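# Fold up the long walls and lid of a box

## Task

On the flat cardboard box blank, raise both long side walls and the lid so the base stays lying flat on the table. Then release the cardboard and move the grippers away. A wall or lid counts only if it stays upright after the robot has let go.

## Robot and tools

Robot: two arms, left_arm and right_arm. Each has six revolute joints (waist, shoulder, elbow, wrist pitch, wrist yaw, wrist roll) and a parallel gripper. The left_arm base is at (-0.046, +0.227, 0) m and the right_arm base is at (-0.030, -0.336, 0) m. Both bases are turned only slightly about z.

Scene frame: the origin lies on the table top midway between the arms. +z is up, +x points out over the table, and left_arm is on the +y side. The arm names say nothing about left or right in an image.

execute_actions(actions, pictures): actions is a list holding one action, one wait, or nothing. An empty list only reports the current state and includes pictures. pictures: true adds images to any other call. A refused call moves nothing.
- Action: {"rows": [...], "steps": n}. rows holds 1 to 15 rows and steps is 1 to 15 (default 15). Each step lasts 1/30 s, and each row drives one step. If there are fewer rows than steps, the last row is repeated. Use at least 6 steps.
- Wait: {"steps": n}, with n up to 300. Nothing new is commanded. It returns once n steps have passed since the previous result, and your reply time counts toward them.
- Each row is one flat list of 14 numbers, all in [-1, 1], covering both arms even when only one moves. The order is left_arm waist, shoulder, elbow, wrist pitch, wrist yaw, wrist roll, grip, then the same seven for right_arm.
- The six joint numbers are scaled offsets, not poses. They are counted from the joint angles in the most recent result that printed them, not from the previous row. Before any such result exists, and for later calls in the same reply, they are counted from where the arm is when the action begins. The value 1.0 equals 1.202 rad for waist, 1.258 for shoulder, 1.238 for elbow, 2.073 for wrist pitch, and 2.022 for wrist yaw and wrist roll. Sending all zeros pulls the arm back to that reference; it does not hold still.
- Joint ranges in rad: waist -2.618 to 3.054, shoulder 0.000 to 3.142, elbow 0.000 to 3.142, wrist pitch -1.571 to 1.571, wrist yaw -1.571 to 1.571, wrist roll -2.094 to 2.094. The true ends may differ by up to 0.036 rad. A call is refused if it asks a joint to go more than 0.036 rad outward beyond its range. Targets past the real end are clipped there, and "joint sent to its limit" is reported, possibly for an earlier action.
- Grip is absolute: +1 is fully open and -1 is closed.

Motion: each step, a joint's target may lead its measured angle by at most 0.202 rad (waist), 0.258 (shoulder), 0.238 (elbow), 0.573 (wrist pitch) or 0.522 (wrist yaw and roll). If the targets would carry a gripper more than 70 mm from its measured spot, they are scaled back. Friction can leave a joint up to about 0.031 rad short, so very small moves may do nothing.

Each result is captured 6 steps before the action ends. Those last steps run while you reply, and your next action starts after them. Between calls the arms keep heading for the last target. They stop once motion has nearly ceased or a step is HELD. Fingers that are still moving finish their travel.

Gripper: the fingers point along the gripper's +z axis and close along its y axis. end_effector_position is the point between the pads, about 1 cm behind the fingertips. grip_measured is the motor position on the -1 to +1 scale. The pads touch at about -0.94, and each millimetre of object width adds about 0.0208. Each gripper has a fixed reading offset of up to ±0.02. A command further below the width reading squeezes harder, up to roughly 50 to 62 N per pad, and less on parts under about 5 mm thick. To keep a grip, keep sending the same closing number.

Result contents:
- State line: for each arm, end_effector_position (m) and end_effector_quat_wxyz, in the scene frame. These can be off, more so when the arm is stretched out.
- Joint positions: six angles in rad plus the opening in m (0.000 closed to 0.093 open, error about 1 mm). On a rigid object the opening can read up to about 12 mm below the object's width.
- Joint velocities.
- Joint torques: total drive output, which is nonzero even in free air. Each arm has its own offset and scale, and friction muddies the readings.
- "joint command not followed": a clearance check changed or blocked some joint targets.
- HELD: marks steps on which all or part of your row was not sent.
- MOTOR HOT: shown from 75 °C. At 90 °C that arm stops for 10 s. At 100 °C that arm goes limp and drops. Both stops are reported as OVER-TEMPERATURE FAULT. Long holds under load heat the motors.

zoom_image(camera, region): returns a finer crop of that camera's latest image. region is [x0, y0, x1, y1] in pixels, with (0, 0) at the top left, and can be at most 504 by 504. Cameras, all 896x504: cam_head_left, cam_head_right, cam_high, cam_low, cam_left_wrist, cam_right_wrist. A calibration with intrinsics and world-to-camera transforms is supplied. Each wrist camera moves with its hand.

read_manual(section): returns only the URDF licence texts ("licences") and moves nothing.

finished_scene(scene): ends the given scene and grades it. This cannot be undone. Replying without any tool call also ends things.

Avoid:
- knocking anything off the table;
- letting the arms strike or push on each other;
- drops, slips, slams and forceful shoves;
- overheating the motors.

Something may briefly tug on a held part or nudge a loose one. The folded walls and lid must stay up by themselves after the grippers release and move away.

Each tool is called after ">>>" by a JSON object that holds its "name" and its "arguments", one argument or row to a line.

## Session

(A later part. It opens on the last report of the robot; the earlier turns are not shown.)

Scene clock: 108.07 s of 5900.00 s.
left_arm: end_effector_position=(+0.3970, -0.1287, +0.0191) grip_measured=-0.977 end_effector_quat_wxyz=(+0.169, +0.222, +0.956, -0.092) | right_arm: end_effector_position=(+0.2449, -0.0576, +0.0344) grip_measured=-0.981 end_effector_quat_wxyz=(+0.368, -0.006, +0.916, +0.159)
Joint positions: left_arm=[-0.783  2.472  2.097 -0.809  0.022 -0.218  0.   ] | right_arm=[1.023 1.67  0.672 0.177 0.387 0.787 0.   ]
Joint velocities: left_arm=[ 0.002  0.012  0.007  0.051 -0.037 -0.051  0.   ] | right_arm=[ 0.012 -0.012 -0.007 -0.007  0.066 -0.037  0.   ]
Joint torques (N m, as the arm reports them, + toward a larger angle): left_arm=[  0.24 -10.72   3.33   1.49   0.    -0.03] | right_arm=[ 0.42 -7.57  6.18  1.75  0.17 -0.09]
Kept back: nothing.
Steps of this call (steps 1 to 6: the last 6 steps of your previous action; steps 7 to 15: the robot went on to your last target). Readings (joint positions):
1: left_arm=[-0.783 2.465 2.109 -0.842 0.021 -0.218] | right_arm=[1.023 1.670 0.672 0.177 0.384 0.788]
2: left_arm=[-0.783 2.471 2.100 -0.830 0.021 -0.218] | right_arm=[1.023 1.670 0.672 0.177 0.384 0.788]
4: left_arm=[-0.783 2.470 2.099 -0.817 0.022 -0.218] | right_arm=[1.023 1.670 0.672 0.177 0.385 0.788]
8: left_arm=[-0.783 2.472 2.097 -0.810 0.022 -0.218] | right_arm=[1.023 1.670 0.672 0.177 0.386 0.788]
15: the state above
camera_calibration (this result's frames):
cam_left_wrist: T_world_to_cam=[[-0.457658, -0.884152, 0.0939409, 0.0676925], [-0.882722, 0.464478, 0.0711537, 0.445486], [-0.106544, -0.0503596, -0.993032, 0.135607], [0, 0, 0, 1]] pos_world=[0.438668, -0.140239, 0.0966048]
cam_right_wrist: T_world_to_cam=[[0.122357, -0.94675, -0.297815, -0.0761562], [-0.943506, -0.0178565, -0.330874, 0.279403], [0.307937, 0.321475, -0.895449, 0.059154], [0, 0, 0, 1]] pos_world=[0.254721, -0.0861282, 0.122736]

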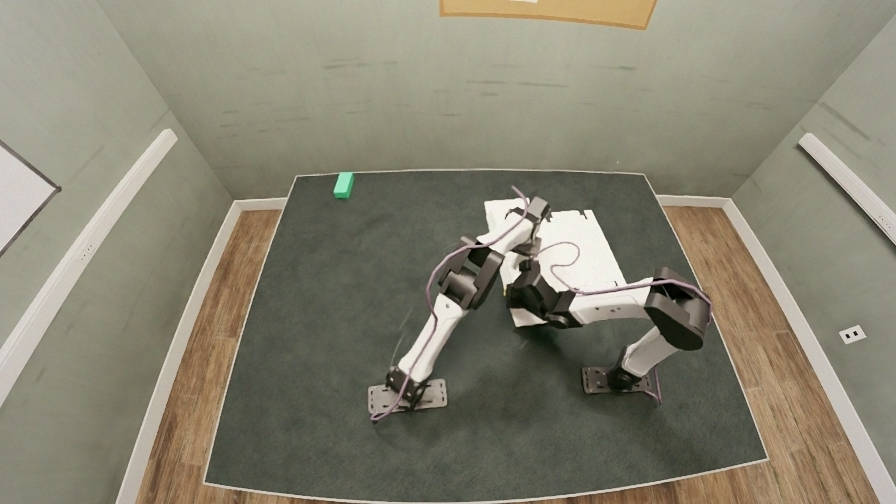

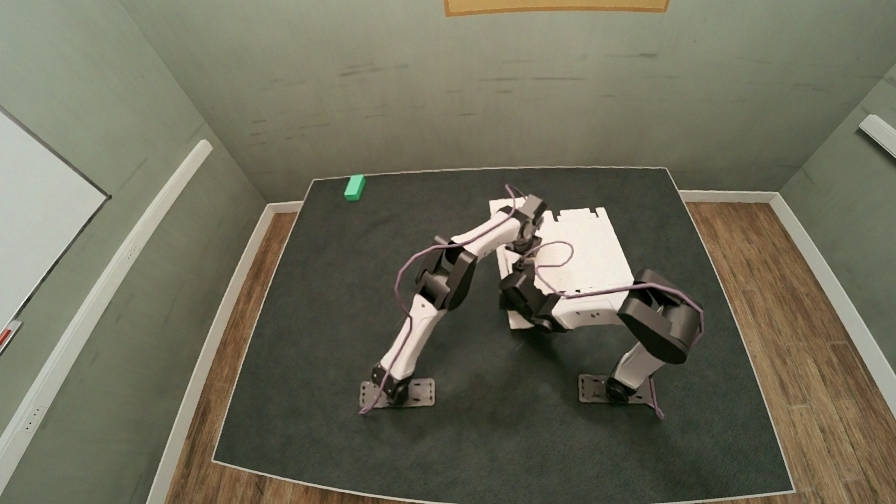

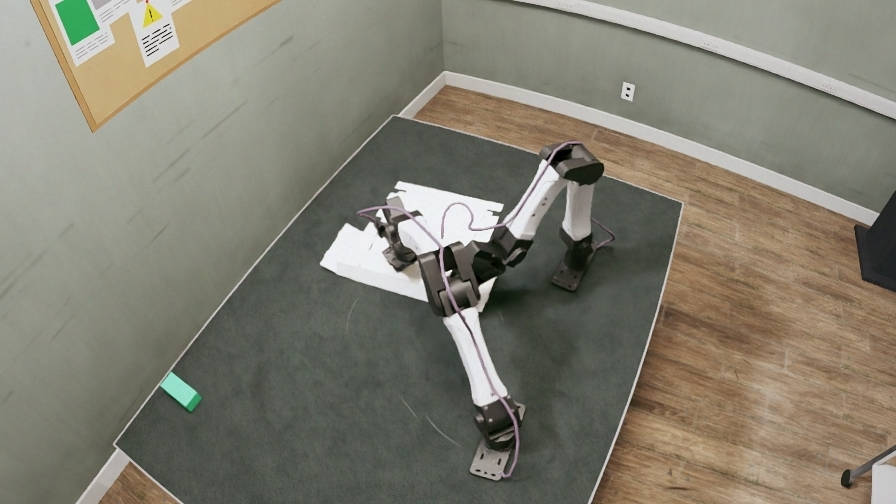

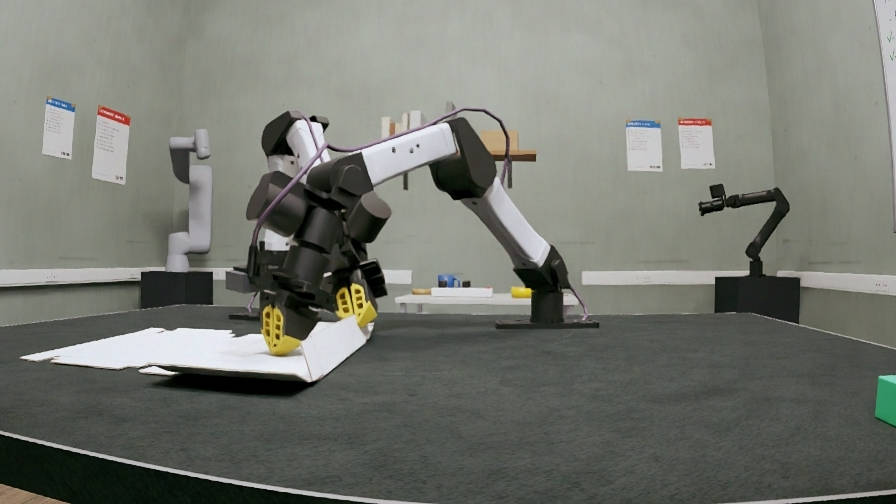

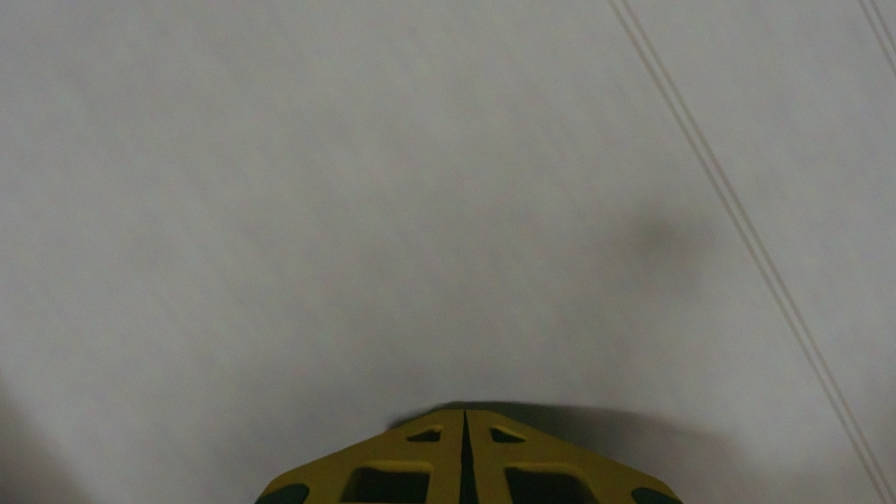

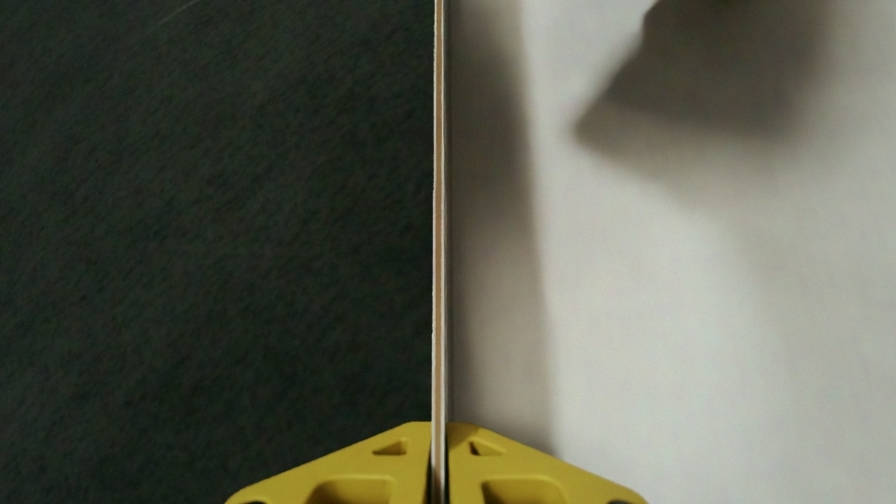

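>>> {"name": "execute_actions", "arguments": {
  "actions": [
    {"rows": [[0,0.03,-0.045,0.012,0,0,-1, 0,0,0,0,0,0,-1]], "steps": 15}
  ]
}}

>>> {"name": "execute_actions", "arguments": {
  "actions": [
    {"steps": 10}
  ],
  "pictures": true
}}

Scene clock: 109.17 s of 5900.00 s.
left_arm: end_effector_position=(+0.3969, -0.1286, +0.0183) grip_measured=-0.977 end_effector_quat_wxyz=(+0.170, +0.222, +0.956, -0.093) | right_arm: end_effector_position=(+0.2449, -0.0576, +0.0344) grip_measured=-0.981 end_effector_quat_wxyz=(+0.368, -0.006, +0.916, +0.159)
Joint positions: left_arm=[-0.783  2.47   2.089 -0.802  0.022 -0.218  0.   ] | right_arm=[1.023 1.67  0.672 0.177 0.387 0.787 0.   ]
Joint velocities: left_arm=[ 0.007 -0.002 -0.002 -0.022  0.066  0.051  0.   ] | right_arm=[-0.007 -0.017  0.017 -0.007 -0.051 -0.066  0.   ]
Joint torques (N m, as the arm reports them, + toward a larger angle): left_arm=[  0.09 -11.38   2.86   1.49   0.03  -0.04] | right_arm=[ 0.45 -7.54  6.16  1.77  0.19 -0.1 ]
Steps of this call (steps 1 to 15: the robot went on to your last target; steps 16 to 24: nothing new was sent; steps 25 to 33: the first 9 steps of this action). Readings (joint positions):
25: left_arm=[-0.783 2.472 2.094 -0.807 0.022 -0.218] | right_arm=[1.023 1.670 0.672 0.177 0.387 0.787]
26: left_arm=[-0.783 2.471 2.093 -0.805 0.022 -0.218] | right_arm=[1.023 1.670 0.672 0.177 0.387 0.787]
28: left_arm=[-0.783 2.470 2.090 -0.804 0.022 -0.218] | right_arm=[1.023 1.670 0.672 0.177 0.387 0.787]
32: left_arm=[-0.783 2.470 2.089 -0.802 0.022 -0.218] | right_arm=[1.023 1.670 0.672 0.177 0.387 0.787]
33: the state above

Scene clock: 109.50 s of 5900.00 s.
left_arm: end_effector_position=(+0.3969, -0.1286, +0.0183) grip_measured=-0.977 end_effector_quat_wxyz=(+0.170, +0.222, +0.956, -0.093) | right_arm: end_effector_position=(+0.2449, -0.0576, +0.0344) grip_measured=-0.981 end_effector_quat_wxyz=(+0.368, -0.006, +0.916, +0.159)
Joint positions: left_arm=[-0.783  2.47   2.089 -0.802  0.022 -0.218  0.   ] | right_arm=[1.023 1.67  0.672 0.177 0.387 0.787 0.   ]
Joint velocities: left_arm=[-0.007  0.002 -0.007  0.007  0.007 -0.037  0.   ] | right_arm=[-0.002  0.017  0.022  0.007  0.037  0.051  0.   ]
Joint torques (N m, as the arm reports them, + toward a larger angle): left_arm=[  0.12 -11.27   2.87   1.5    0.02  -0.04] | right_arm=[ 0.41 -7.55  6.22  1.76  0.19 -0.1 ]
Kept back: nothing.
Steps of this call (steps 1 to 6: the last 6 steps of your previous action; steps 7 to 10: the robot went on to your last target). Readings (joint positions):
1: left_arm=[-0.783 2.470 2.089 -0.802 0.022 -0.218] | right_arm=[1.023 1.670 0.672 0.177 0.387 0.787]
2: left_arm=[-0.783 2.470 2.089 -0.802 0.022 -0.218] | right_arm=[1.023 1.670 0.672 0.177 0.387 0.787]
4: left_arm=[-0.783 2.470 2.089 -0.802 0.022 -0.218] | right_arm=[1.023 1.670 0.672 0.177 0.387 0.787]
8: left_arm=[-0.783 2.470 2.089 -0.802 0.022 -0.218] | right_arm=[1.023 1.670 0.672 0.177 0.387 0.787]
10: the state above
camera_calibration (this result's frames):
cam_left_wrist: T_world_to_cam=[[-0.457771, -0.884063, 0.0942313, 0.067848], [-0.882806, 0.464545, 0.0696577, 0.44546], [-0.105356, -0.0513007, -0.99311, 0.134213], [0, 0, 0, 1]] pos_world=[0.438454, -0.140069, 0.0958652]
cam_right_wrist: T_world_to_cam=[[0.122357, -0.94675, -0.297815, -0.0761562], [-0.943506, -0.0178565, -0.330874, 0.279403], [0.307937, 0.321475, -0.895449, 0.059154], [0, 0, 0, 1]] pos_world=[0.254721, -0.0861282, 0.122736]

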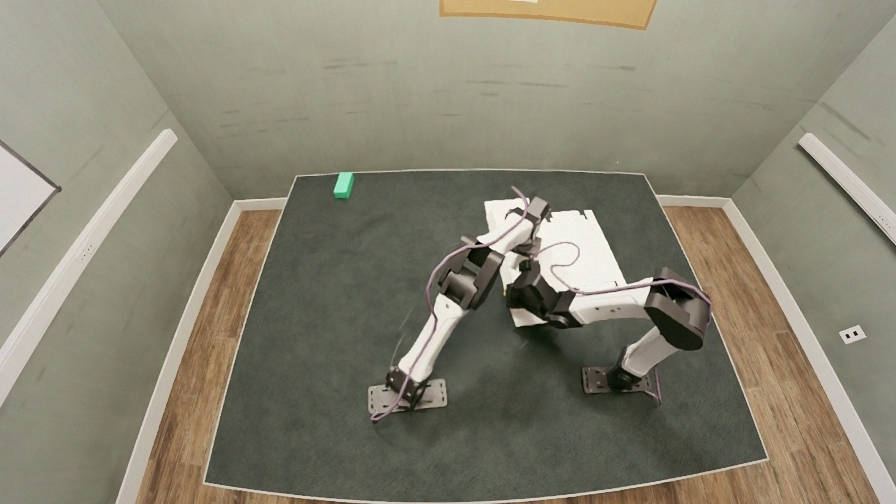

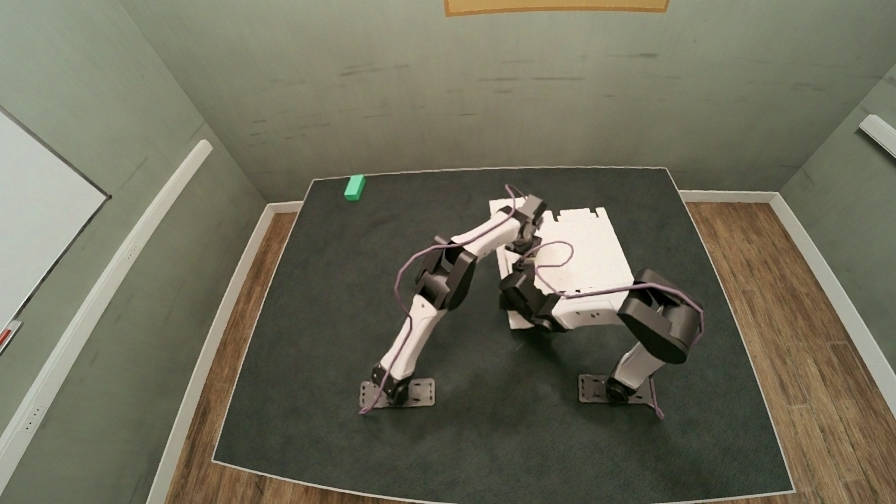

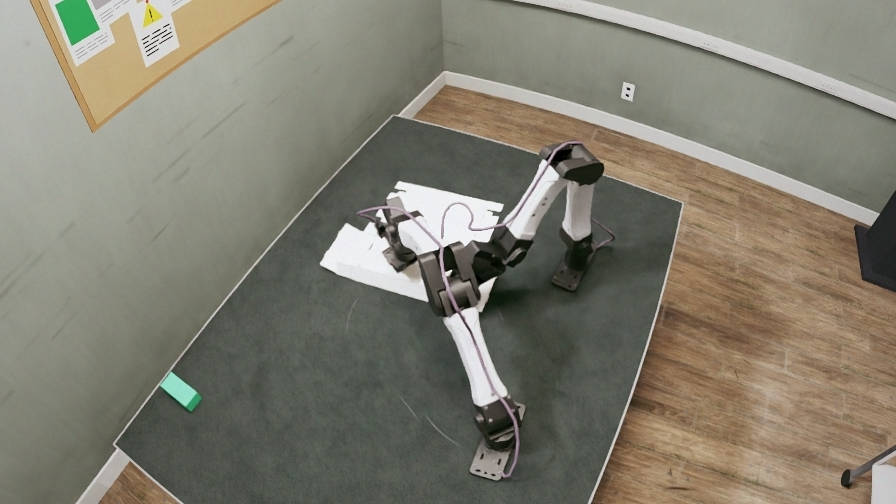

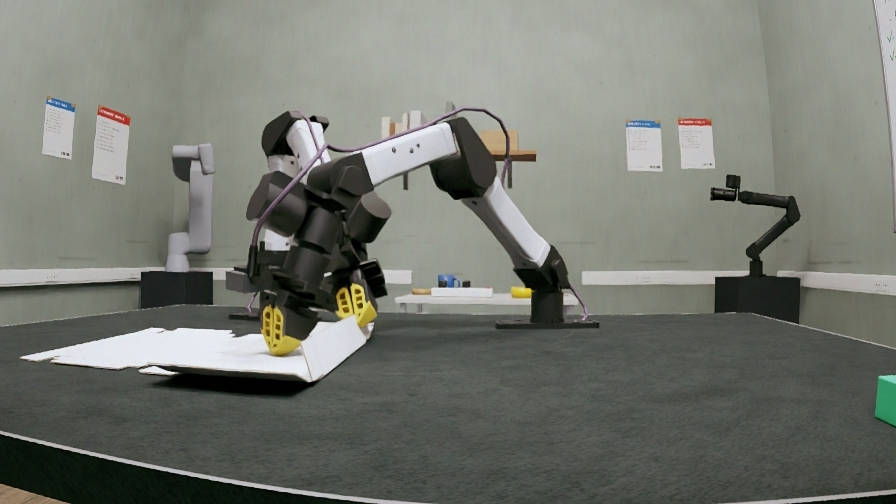

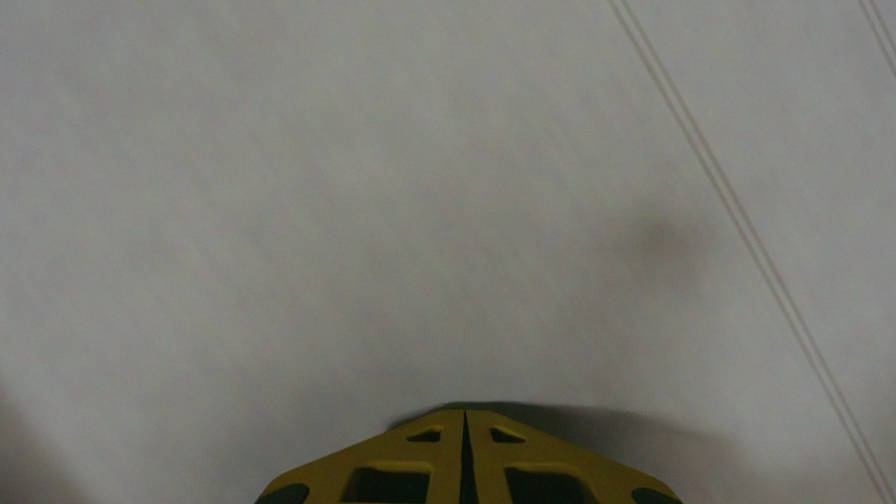

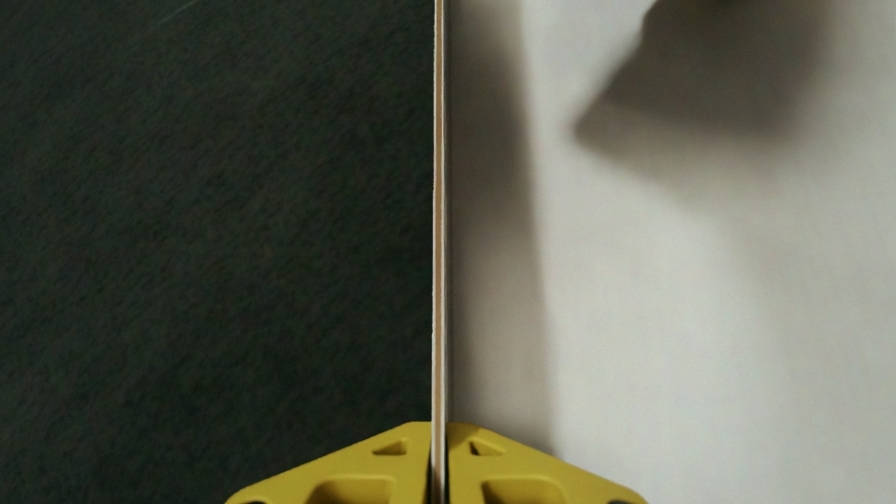

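>>> {"name": "zoom_image", "arguments": {
  "camera": "cam_low",
  "region": [0, 280, 450, 420]
}}

Region (0, 280, 450, 420) of cam_low's 896x504 image, scaled by 1.120, with more detail than that image has; it fills the top 157 rows of this view, and the rest is white.

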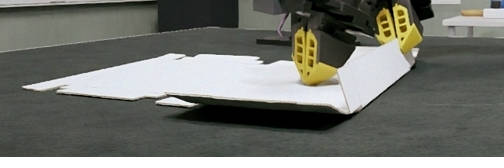

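>>> {"name": "execute_actions", "arguments": {
  "actions": [
    {"rows": [[0,0.06,-0.07,0.015,0,0,-1, -0.011,0.002,-0.02,0.024,-0.015,0.007,-1],[0,0.06,-0.07,0.015,0,0,-1, -0.022,0.003,-0.04,0.048,-0.03,0.015,-1],[0,0.06,-0.07,0.015,0,0,-1, -0.033,0.005,-0.06,0.073,-0.044,0.022,-1],[0,0.06,-0.07,0.015,0,0,-1, -0.044,0.006,-0.08,0.097,-0.058,0.03,-1],[0,0.06,-0.07,0.015,0,0,-1, -0.055,0.008,-0.10,0.121,-0.073,0.037,-1],[0,0.06,-0.07,0.015,0,0,-1, -0.067,0.009,-0.12,0.145,-0.088,0.044,-1],[0,0.06,-0.07,0.015,0,0,-1, -0.078,0.011,-0.14,0.17,-0.102,0.052,-1],[0,0.06,-0.07,0.015,0,0,-1, -0.089,0.012,-0.16,0.194,-0.117,0.059,-1],[0,0.06,-0.07,0.015,0,0,-1, -0.10,0.014,-0.18,0.218,-0.131,0.067,-1],[0,0.06,-0.07,0.015,0,0,-1, -0.111,0.015,-0.197,0.242,-0.146,0.074,-1]], "steps": 15}
  ]
}}

>>> {"name": "execute_actions", "arguments": {
  "actions": [
    {"steps": 20}
  ],
  "pictures": true
}}

Scene clock: 111.13 s of 5900.00 s.
left_arm: end_effector_position=(+0.3995, -0.1304, +0.0169) grip_measured=-0.977 end_effector_quat_wxyz=(+0.179, +0.222, +0.954, -0.096) | right_arm: end_effector_position=(+0.2508, -0.0645, +0.0301) grip_measured=-0.981 end_effector_quat_wxyz=(+0.360, +0.048, +0.895, +0.260)
Joint positions: left_arm=[-0.783  2.465  2.067 -0.764  0.021 -0.218  0.   ] | right_arm=[0.937 1.67  0.528 0.47  0.234 0.862 0.   ]
Joint velocities: left_arm=[-0.002  0.012  0.007 -0.051  0.007 -0.007  0.   ] | right_arm=[-0.388  0.002 -0.691  1.355 -0.857  0.359  0.   ]
Joint torques (N m, as the arm reports them, + toward a larger angle): left_arm=[ 0.18 -8.17  1.71  1.25  0.06 -0.03] | right_arm=[-0.34 -5.6   2.88  1.45  0.14 -0.04]
Steps of this call (steps 1 to 15: the robot went on to your last target; steps 16 to 40: nothing new was sent; steps 41 to 49: the first 9 steps of this action). Readings (joint positions):
41: left_arm=[-0.783 2.469 2.082 -0.797 0.022 -0.218] | right_arm=[1.022 1.670 0.672 0.180 0.386 0.787]
42: left_arm=[-0.783 2.467 2.077 -0.791 0.022 -0.218] | right_arm=[1.019 1.670 0.666 0.190 0.380 0.789]
44: left_arm=[-0.783 2.465 2.071 -0.781 0.022 -0.218] | right_arm=[1.002 1.670 0.638 0.245 0.352 0.802]
48: left_arm=[-0.783 2.465 2.068 -0.765 0.021 -0.218] | right_arm=[0.950 1.670 0.552 0.421 0.261 0.850]
49: the state above

Scene clock: 111.80 s of 5900.00 s.
left_arm: end_effector_position=(+0.3998, -0.1307, +0.0171) grip_measured=-0.977 end_effector_quat_wxyz=(+0.180, +0.222, +0.954, -0.097) | right_arm: end_effector_position=(+0.2510, -0.0682, +0.0313) grip_measured=-0.981 end_effector_quat_wxyz=(+0.350, +0.072, +0.878, +0.319)
Joint positions: left_arm=[-0.783  2.465  2.067 -0.762  0.021 -0.218  0.   ] | right_arm=[0.887 1.679 0.452 0.636 0.134 0.911 0.   ]
Joint velocities: left_arm=[-0.017 -0.012  0.002 -0.022  0.037  0.037  0.   ] | right_arm=[ 0.007  0.002  0.002 -0.066 -0.066  0.037  0.   ]
Joint torques (N m, as the arm reports them, + toward a larger angle): left_arm=[ 0.16 -8.39  1.67  1.24  0.04 -0.03] | right_arm=[ 0.62 -5.98  3.57  2.52 -0.33  0.19]
Kept back: nothing.
Steps of this call (steps 1 to 6: the last 6 steps of your previous action; steps 7 to 20: the robot went on to your last target). Readings (joint positions):
1: left_arm=[-0.783 2.465 2.067 -0.764 0.021 -0.218] | right_arm=[0.923 1.670 0.504 0.518 0.205 0.876]
2: left_arm=[-0.783 2.465 2.067 -0.763 0.021 -0.218] | right_arm=[0.910 1.670 0.486 0.555 0.181 0.886]
4: left_arm=[-0.783 2.465 2.067 -0.762 0.021 -0.218] | right_arm=[0.896 1.670 0.466 0.598 0.152 0.899]
8: left_arm=[-0.783 2.465 2.067 -0.762 0.021 -0.218] | right_arm=[0.889 1.678 0.455 0.628 0.137 0.908]
20: the state above
camera_calibration (this result's frames):
cam_left_wrist: T_world_to_cam=[[-0.459131, -0.883006, 0.0974639, 0.0681034], [-0.884083, 0.464921, 0.047382, 0.450006], [-0.0871516, -0.0644116, -0.994111, 0.124211], [0, 0, 0, 1]] pos_world=[0.439937, -0.141081, 0.0955194]
cam_right_wrist: T_world_to_cam=[[0.0900416, -0.780367, -0.618805, -0.0583916], [-0.952969, 0.113028, -0.281204, 0.293714], [0.289384, 0.615022, -0.733488, 0.0774859], [0, 0, 0, 1]] pos_world=[0.262735, -0.12642, 0.103295]

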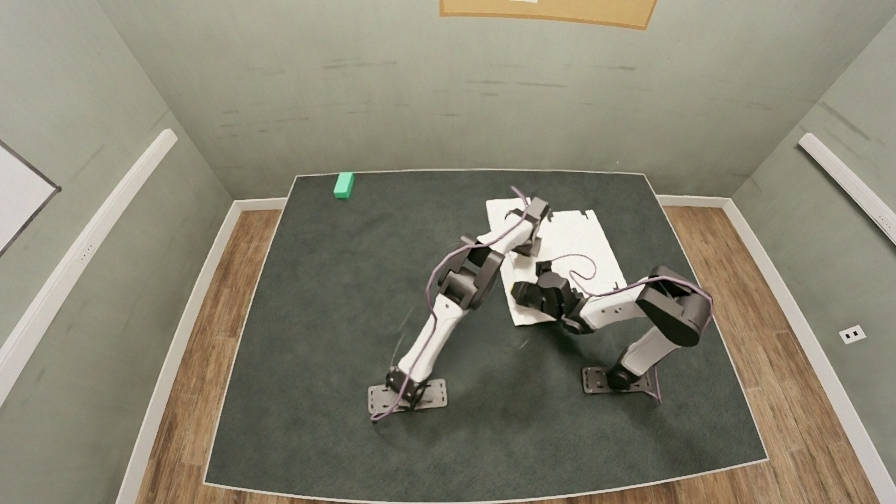

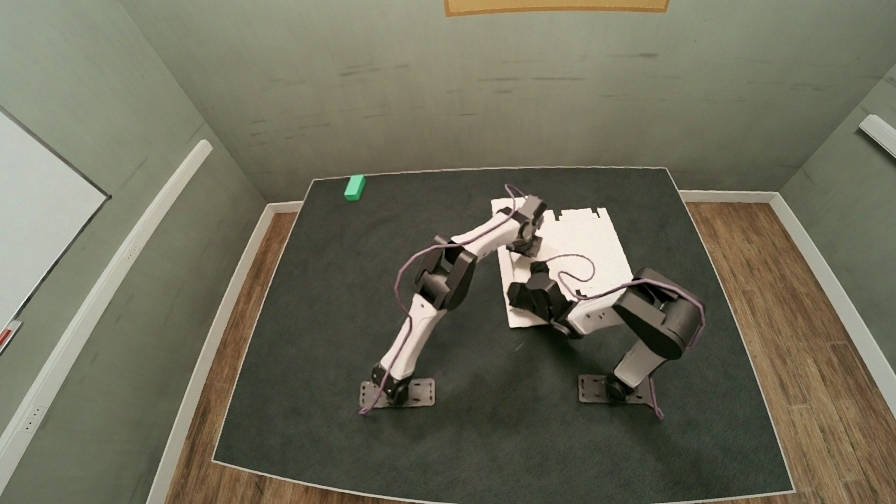

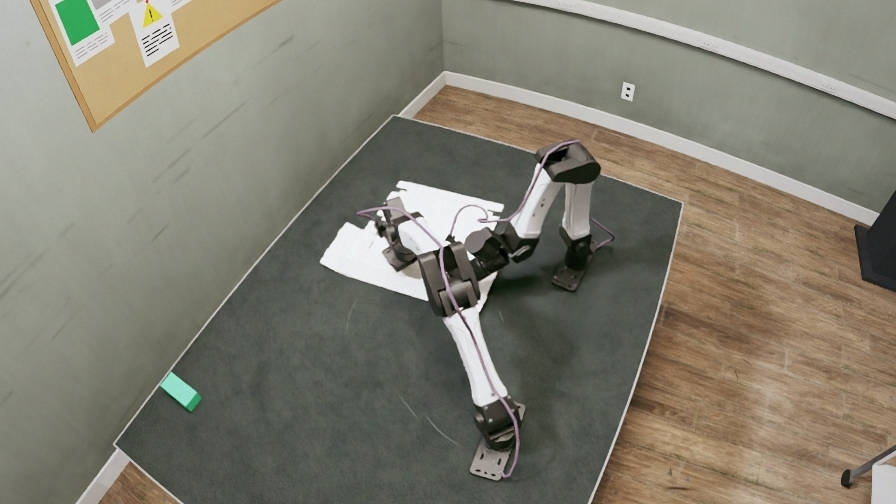

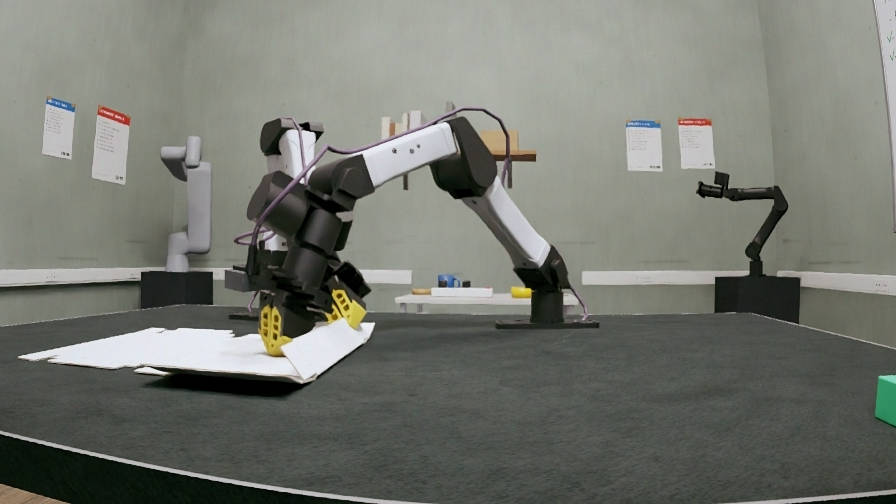

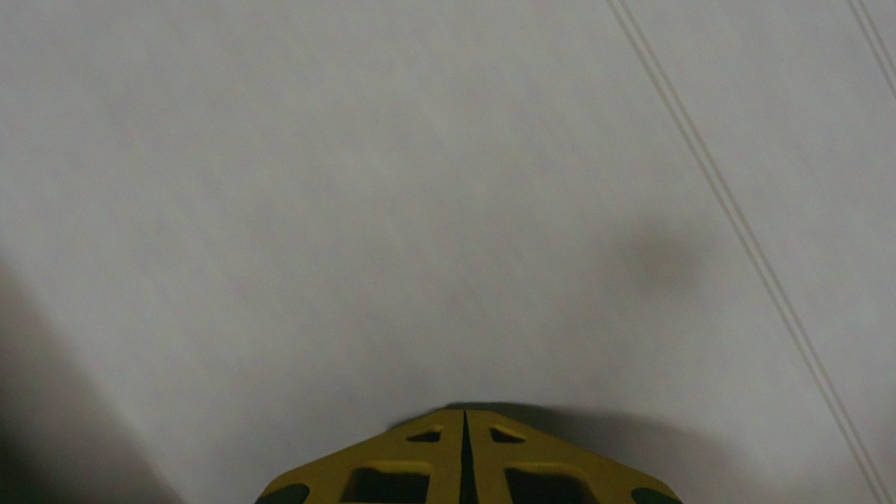

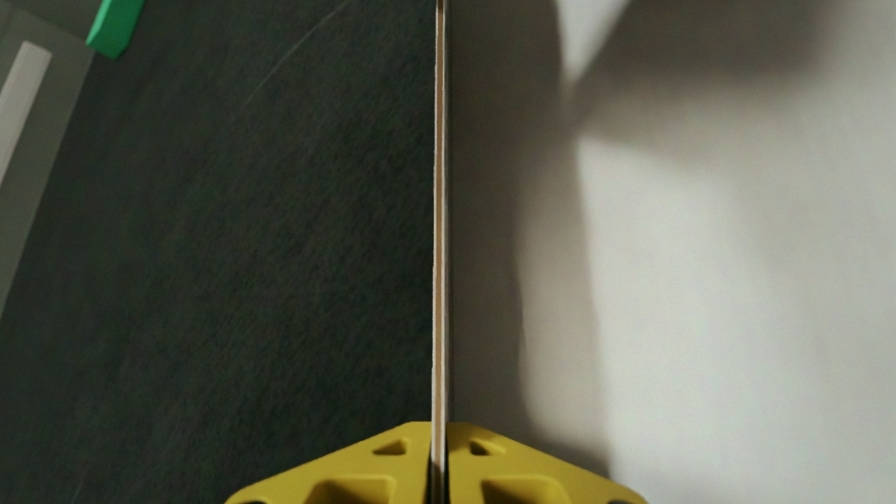

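>>> {"name": "zoom_image", "arguments": {
  "camera": "cam_low",
  "region": [100, 260, 450, 420]
}}

Region (100, 260, 450, 420) of cam_low's 896x504 image, scaled by 1.440, with more detail than that image has; it fills the top 230 rows of this view, and the rest is white.

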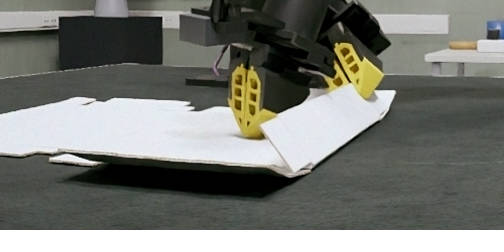

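>>> {"name": "execute_actions", "arguments": {
  "actions": [
    {"rows": [[0,0.06,-0.05,0.01,0,0,-1, -0.006,0.014,-0.011,0.022,-0.011,0.008,-1],[0,0.06,-0.05,0.01,0,0,-1, -0.012,0.027,-0.022,0.044,-0.022,0.015,-1],[0,0.06,-0.05,0.01,0,0,-1, -0.018,0.041,-0.033,0.066,-0.033,0.023,-1],[0,0.06,-0.05,0.01,0,0,-1, -0.024,0.055,-0.044,0.088,-0.044,0.031,-1],[0,0.06,-0.05,0.01,0,0,-1, -0.03,0.068,-0.055,0.11,-0.055,0.038,-1],[0,0.06,-0.05,0.01,0,0,-1, -0.036,0.082,-0.066,0.132,-0.066,0.046,-1]], "steps": 12}
  ]
}}

>>> {"name": "execute_actions", "arguments": {
  "actions": [
    {"steps": 20}
  ],
  "pictures": true
}}

Scene clock: 112.70 s of 5900.00 s.
left_arm: end_effector_position=(+0.4015, -0.1320, +0.0180) grip_measured=-0.977 end_effector_quat_wxyz=(+0.184, +0.221, +0.953, -0.099) | right_arm: end_effector_position=(+0.2535, -0.0698, +0.0260) grip_measured=-0.981 end_effector_quat_wxyz=(+0.345, +0.089, +0.868, +0.347)
Joint positions: left_arm=[-0.783  2.465  2.067 -0.753  0.021 -0.218  0.   ] | right_arm=[0.861 1.731 0.418 0.762 0.09  0.947 0.   ]
Joint velocities: left_arm=[ 0.012  0.012  0.007  0.037 -0.051 -0.095  0.   ] | right_arm=[-0.217  0.388 -0.339  1.238 -0.388  0.388  0.   ]
Joint torques (N m, as the arm reports them, + toward a larger angle): left_arm=[ 0.14 -8.68  1.84  1.41  0.02 -0.05] | right_arm=[ 0.18 -4.56  2.86  1.81 -0.22 -0.06]
Steps of this call (steps 1 to 15: the robot went on to your last target; steps 16 to 21: nothing new was sent; steps 22 to 27: the first 6 steps of this action). Readings (joint positions):
22: left_arm=[-0.783 2.465 2.067 -0.761 0.021 -0.218] | right_arm=[0.886 1.679 0.452 0.636 0.133 0.911]
23: left_arm=[-0.783 2.465 2.067 -0.760 0.021 -0.218] | right_arm=[0.884 1.682 0.452 0.642 0.130 0.912]
25: left_arm=[-0.783 2.465 2.067 -0.755 0.021 -0.218] | right_arm=[0.875 1.704 0.441 0.687 0.115 0.925]
27: the state above

Scene clock: 113.37 s of 5900.00 s.
left_arm: end_effector_position=(+0.4021, -0.1324, +0.0176) grip_measured=-0.977 end_effector_quat_wxyz=(+0.186, +0.221, +0.952, -0.099) | right_arm: end_effector_position=(+0.2550, -0.0701, +0.0269) grip_measured=-0.981 end_effector_quat_wxyz=(+0.341, +0.106, +0.854, +0.378)
Joint positions: left_arm=[-0.783  2.465  2.064 -0.746  0.021 -0.218  0.   ] | right_arm=[0.841 1.766 0.39  0.872 0.052 0.989 0.   ]
Joint velocities: left_arm=[-0.007 -0.012 -0.002  0.007  0.051 -0.007  0.   ] | right_arm=[-0.002 -0.012  0.002 -0.007 -0.022  0.007  0.   ]
Joint torques (N m, as the arm reports them, + toward a larger angle): left_arm=[ 0.09 -8.75  2.05  1.43  0.03 -0.01] | right_arm=[ 0.64 -5.63  3.15  2.55 -0.45  0.04]
Kept back: nothing.
Steps of this call (steps 1 to 6: the last 6 steps of your previous action; steps 7 to 20: the robot went on to your last target). Readings (joint positions):
1: left_arm=[-0.783 2.465 2.067 -0.752 0.021 -0.218] | right_arm=[0.854 1.742 0.408 0.796 0.077 0.957]
2: left_arm=[-0.783 2.465 2.067 -0.751 0.021 -0.218] | right_arm=[0.850 1.750 0.402 0.821 0.068 0.966]
4: left_arm=[-0.783 2.465 2.067 -0.750 0.021 -0.218] | right_arm=[0.845 1.758 0.396 0.848 0.059 0.977]
8: left_arm=[-0.783 2.465 2.064 -0.747 0.021 -0.218] | right_arm=[0.842 1.764 0.391 0.867 0.053 0.986]
20: the state above
camera_calibration (this result's frames):
cam_left_wrist: T_world_to_cam=[[-0.460047, -0.882287, 0.0996326, 0.068003], [-0.884591, 0.465111, 0.0342072, 0.453239], [-0.0765208, -0.0723972, -0.994436, 0.119519], [0, 0, 0, 1]] pos_world=[0.441361, -0.142155, 0.0965751]
cam_right_wrist: T_world_to_cam=[[0.0698228, -0.68442, -0.725737, -0.0481498], [-0.953729, 0.16748, -0.249702, 0.299695], [0.292447, 0.709592, -0.641057, 0.0776672], [0, 0, 0, 1]] pos_world=[0.266476, -0.138259, 0.0896796]

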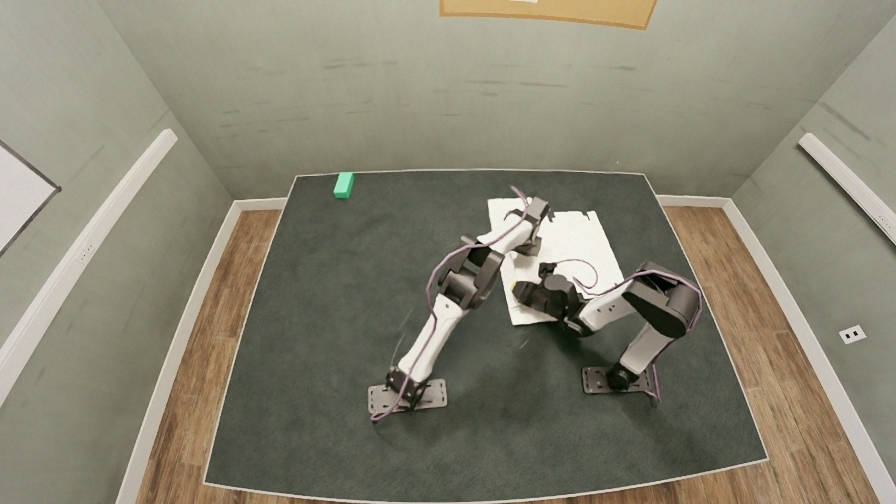

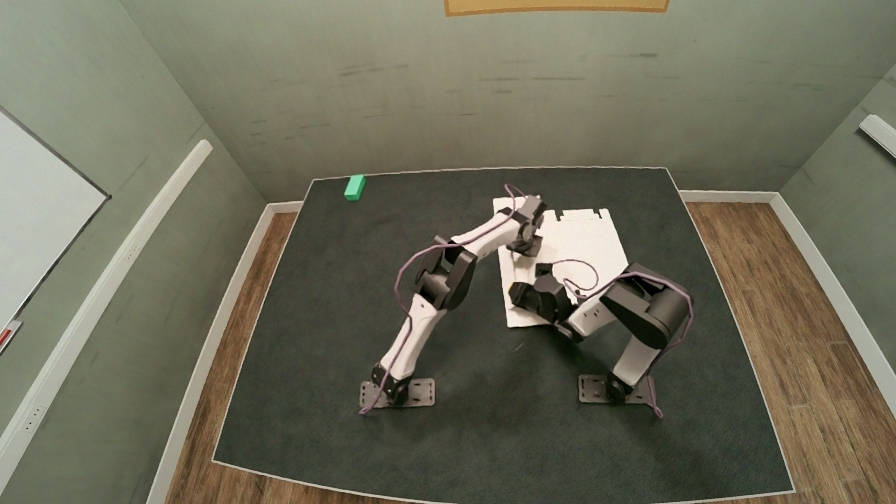

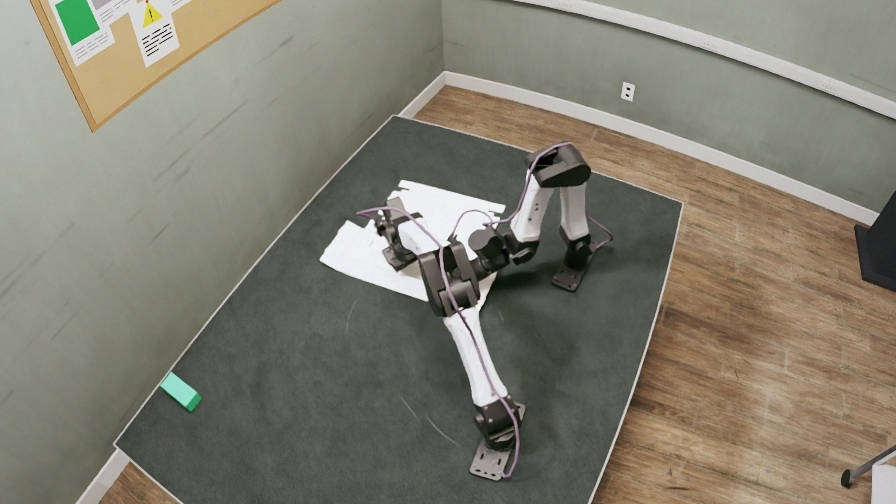

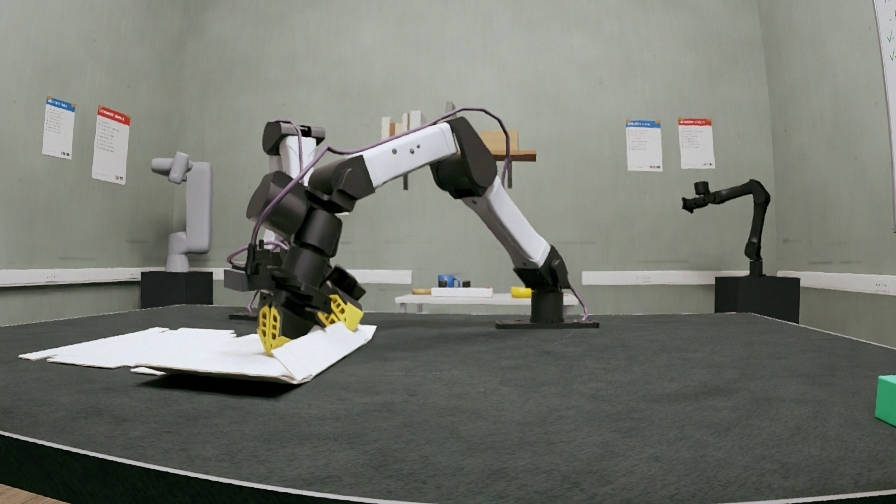

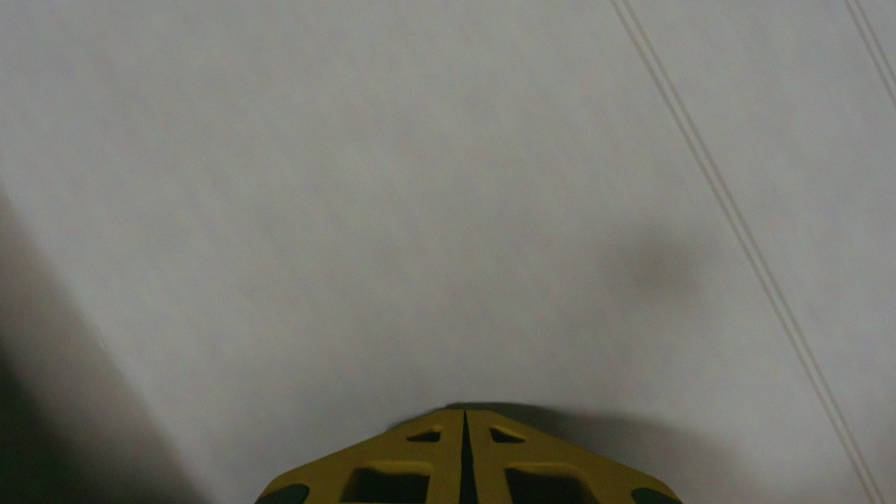

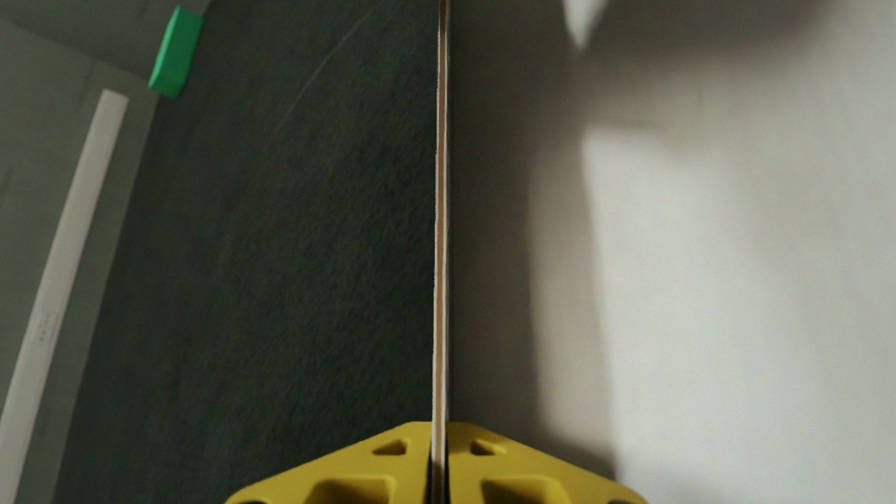

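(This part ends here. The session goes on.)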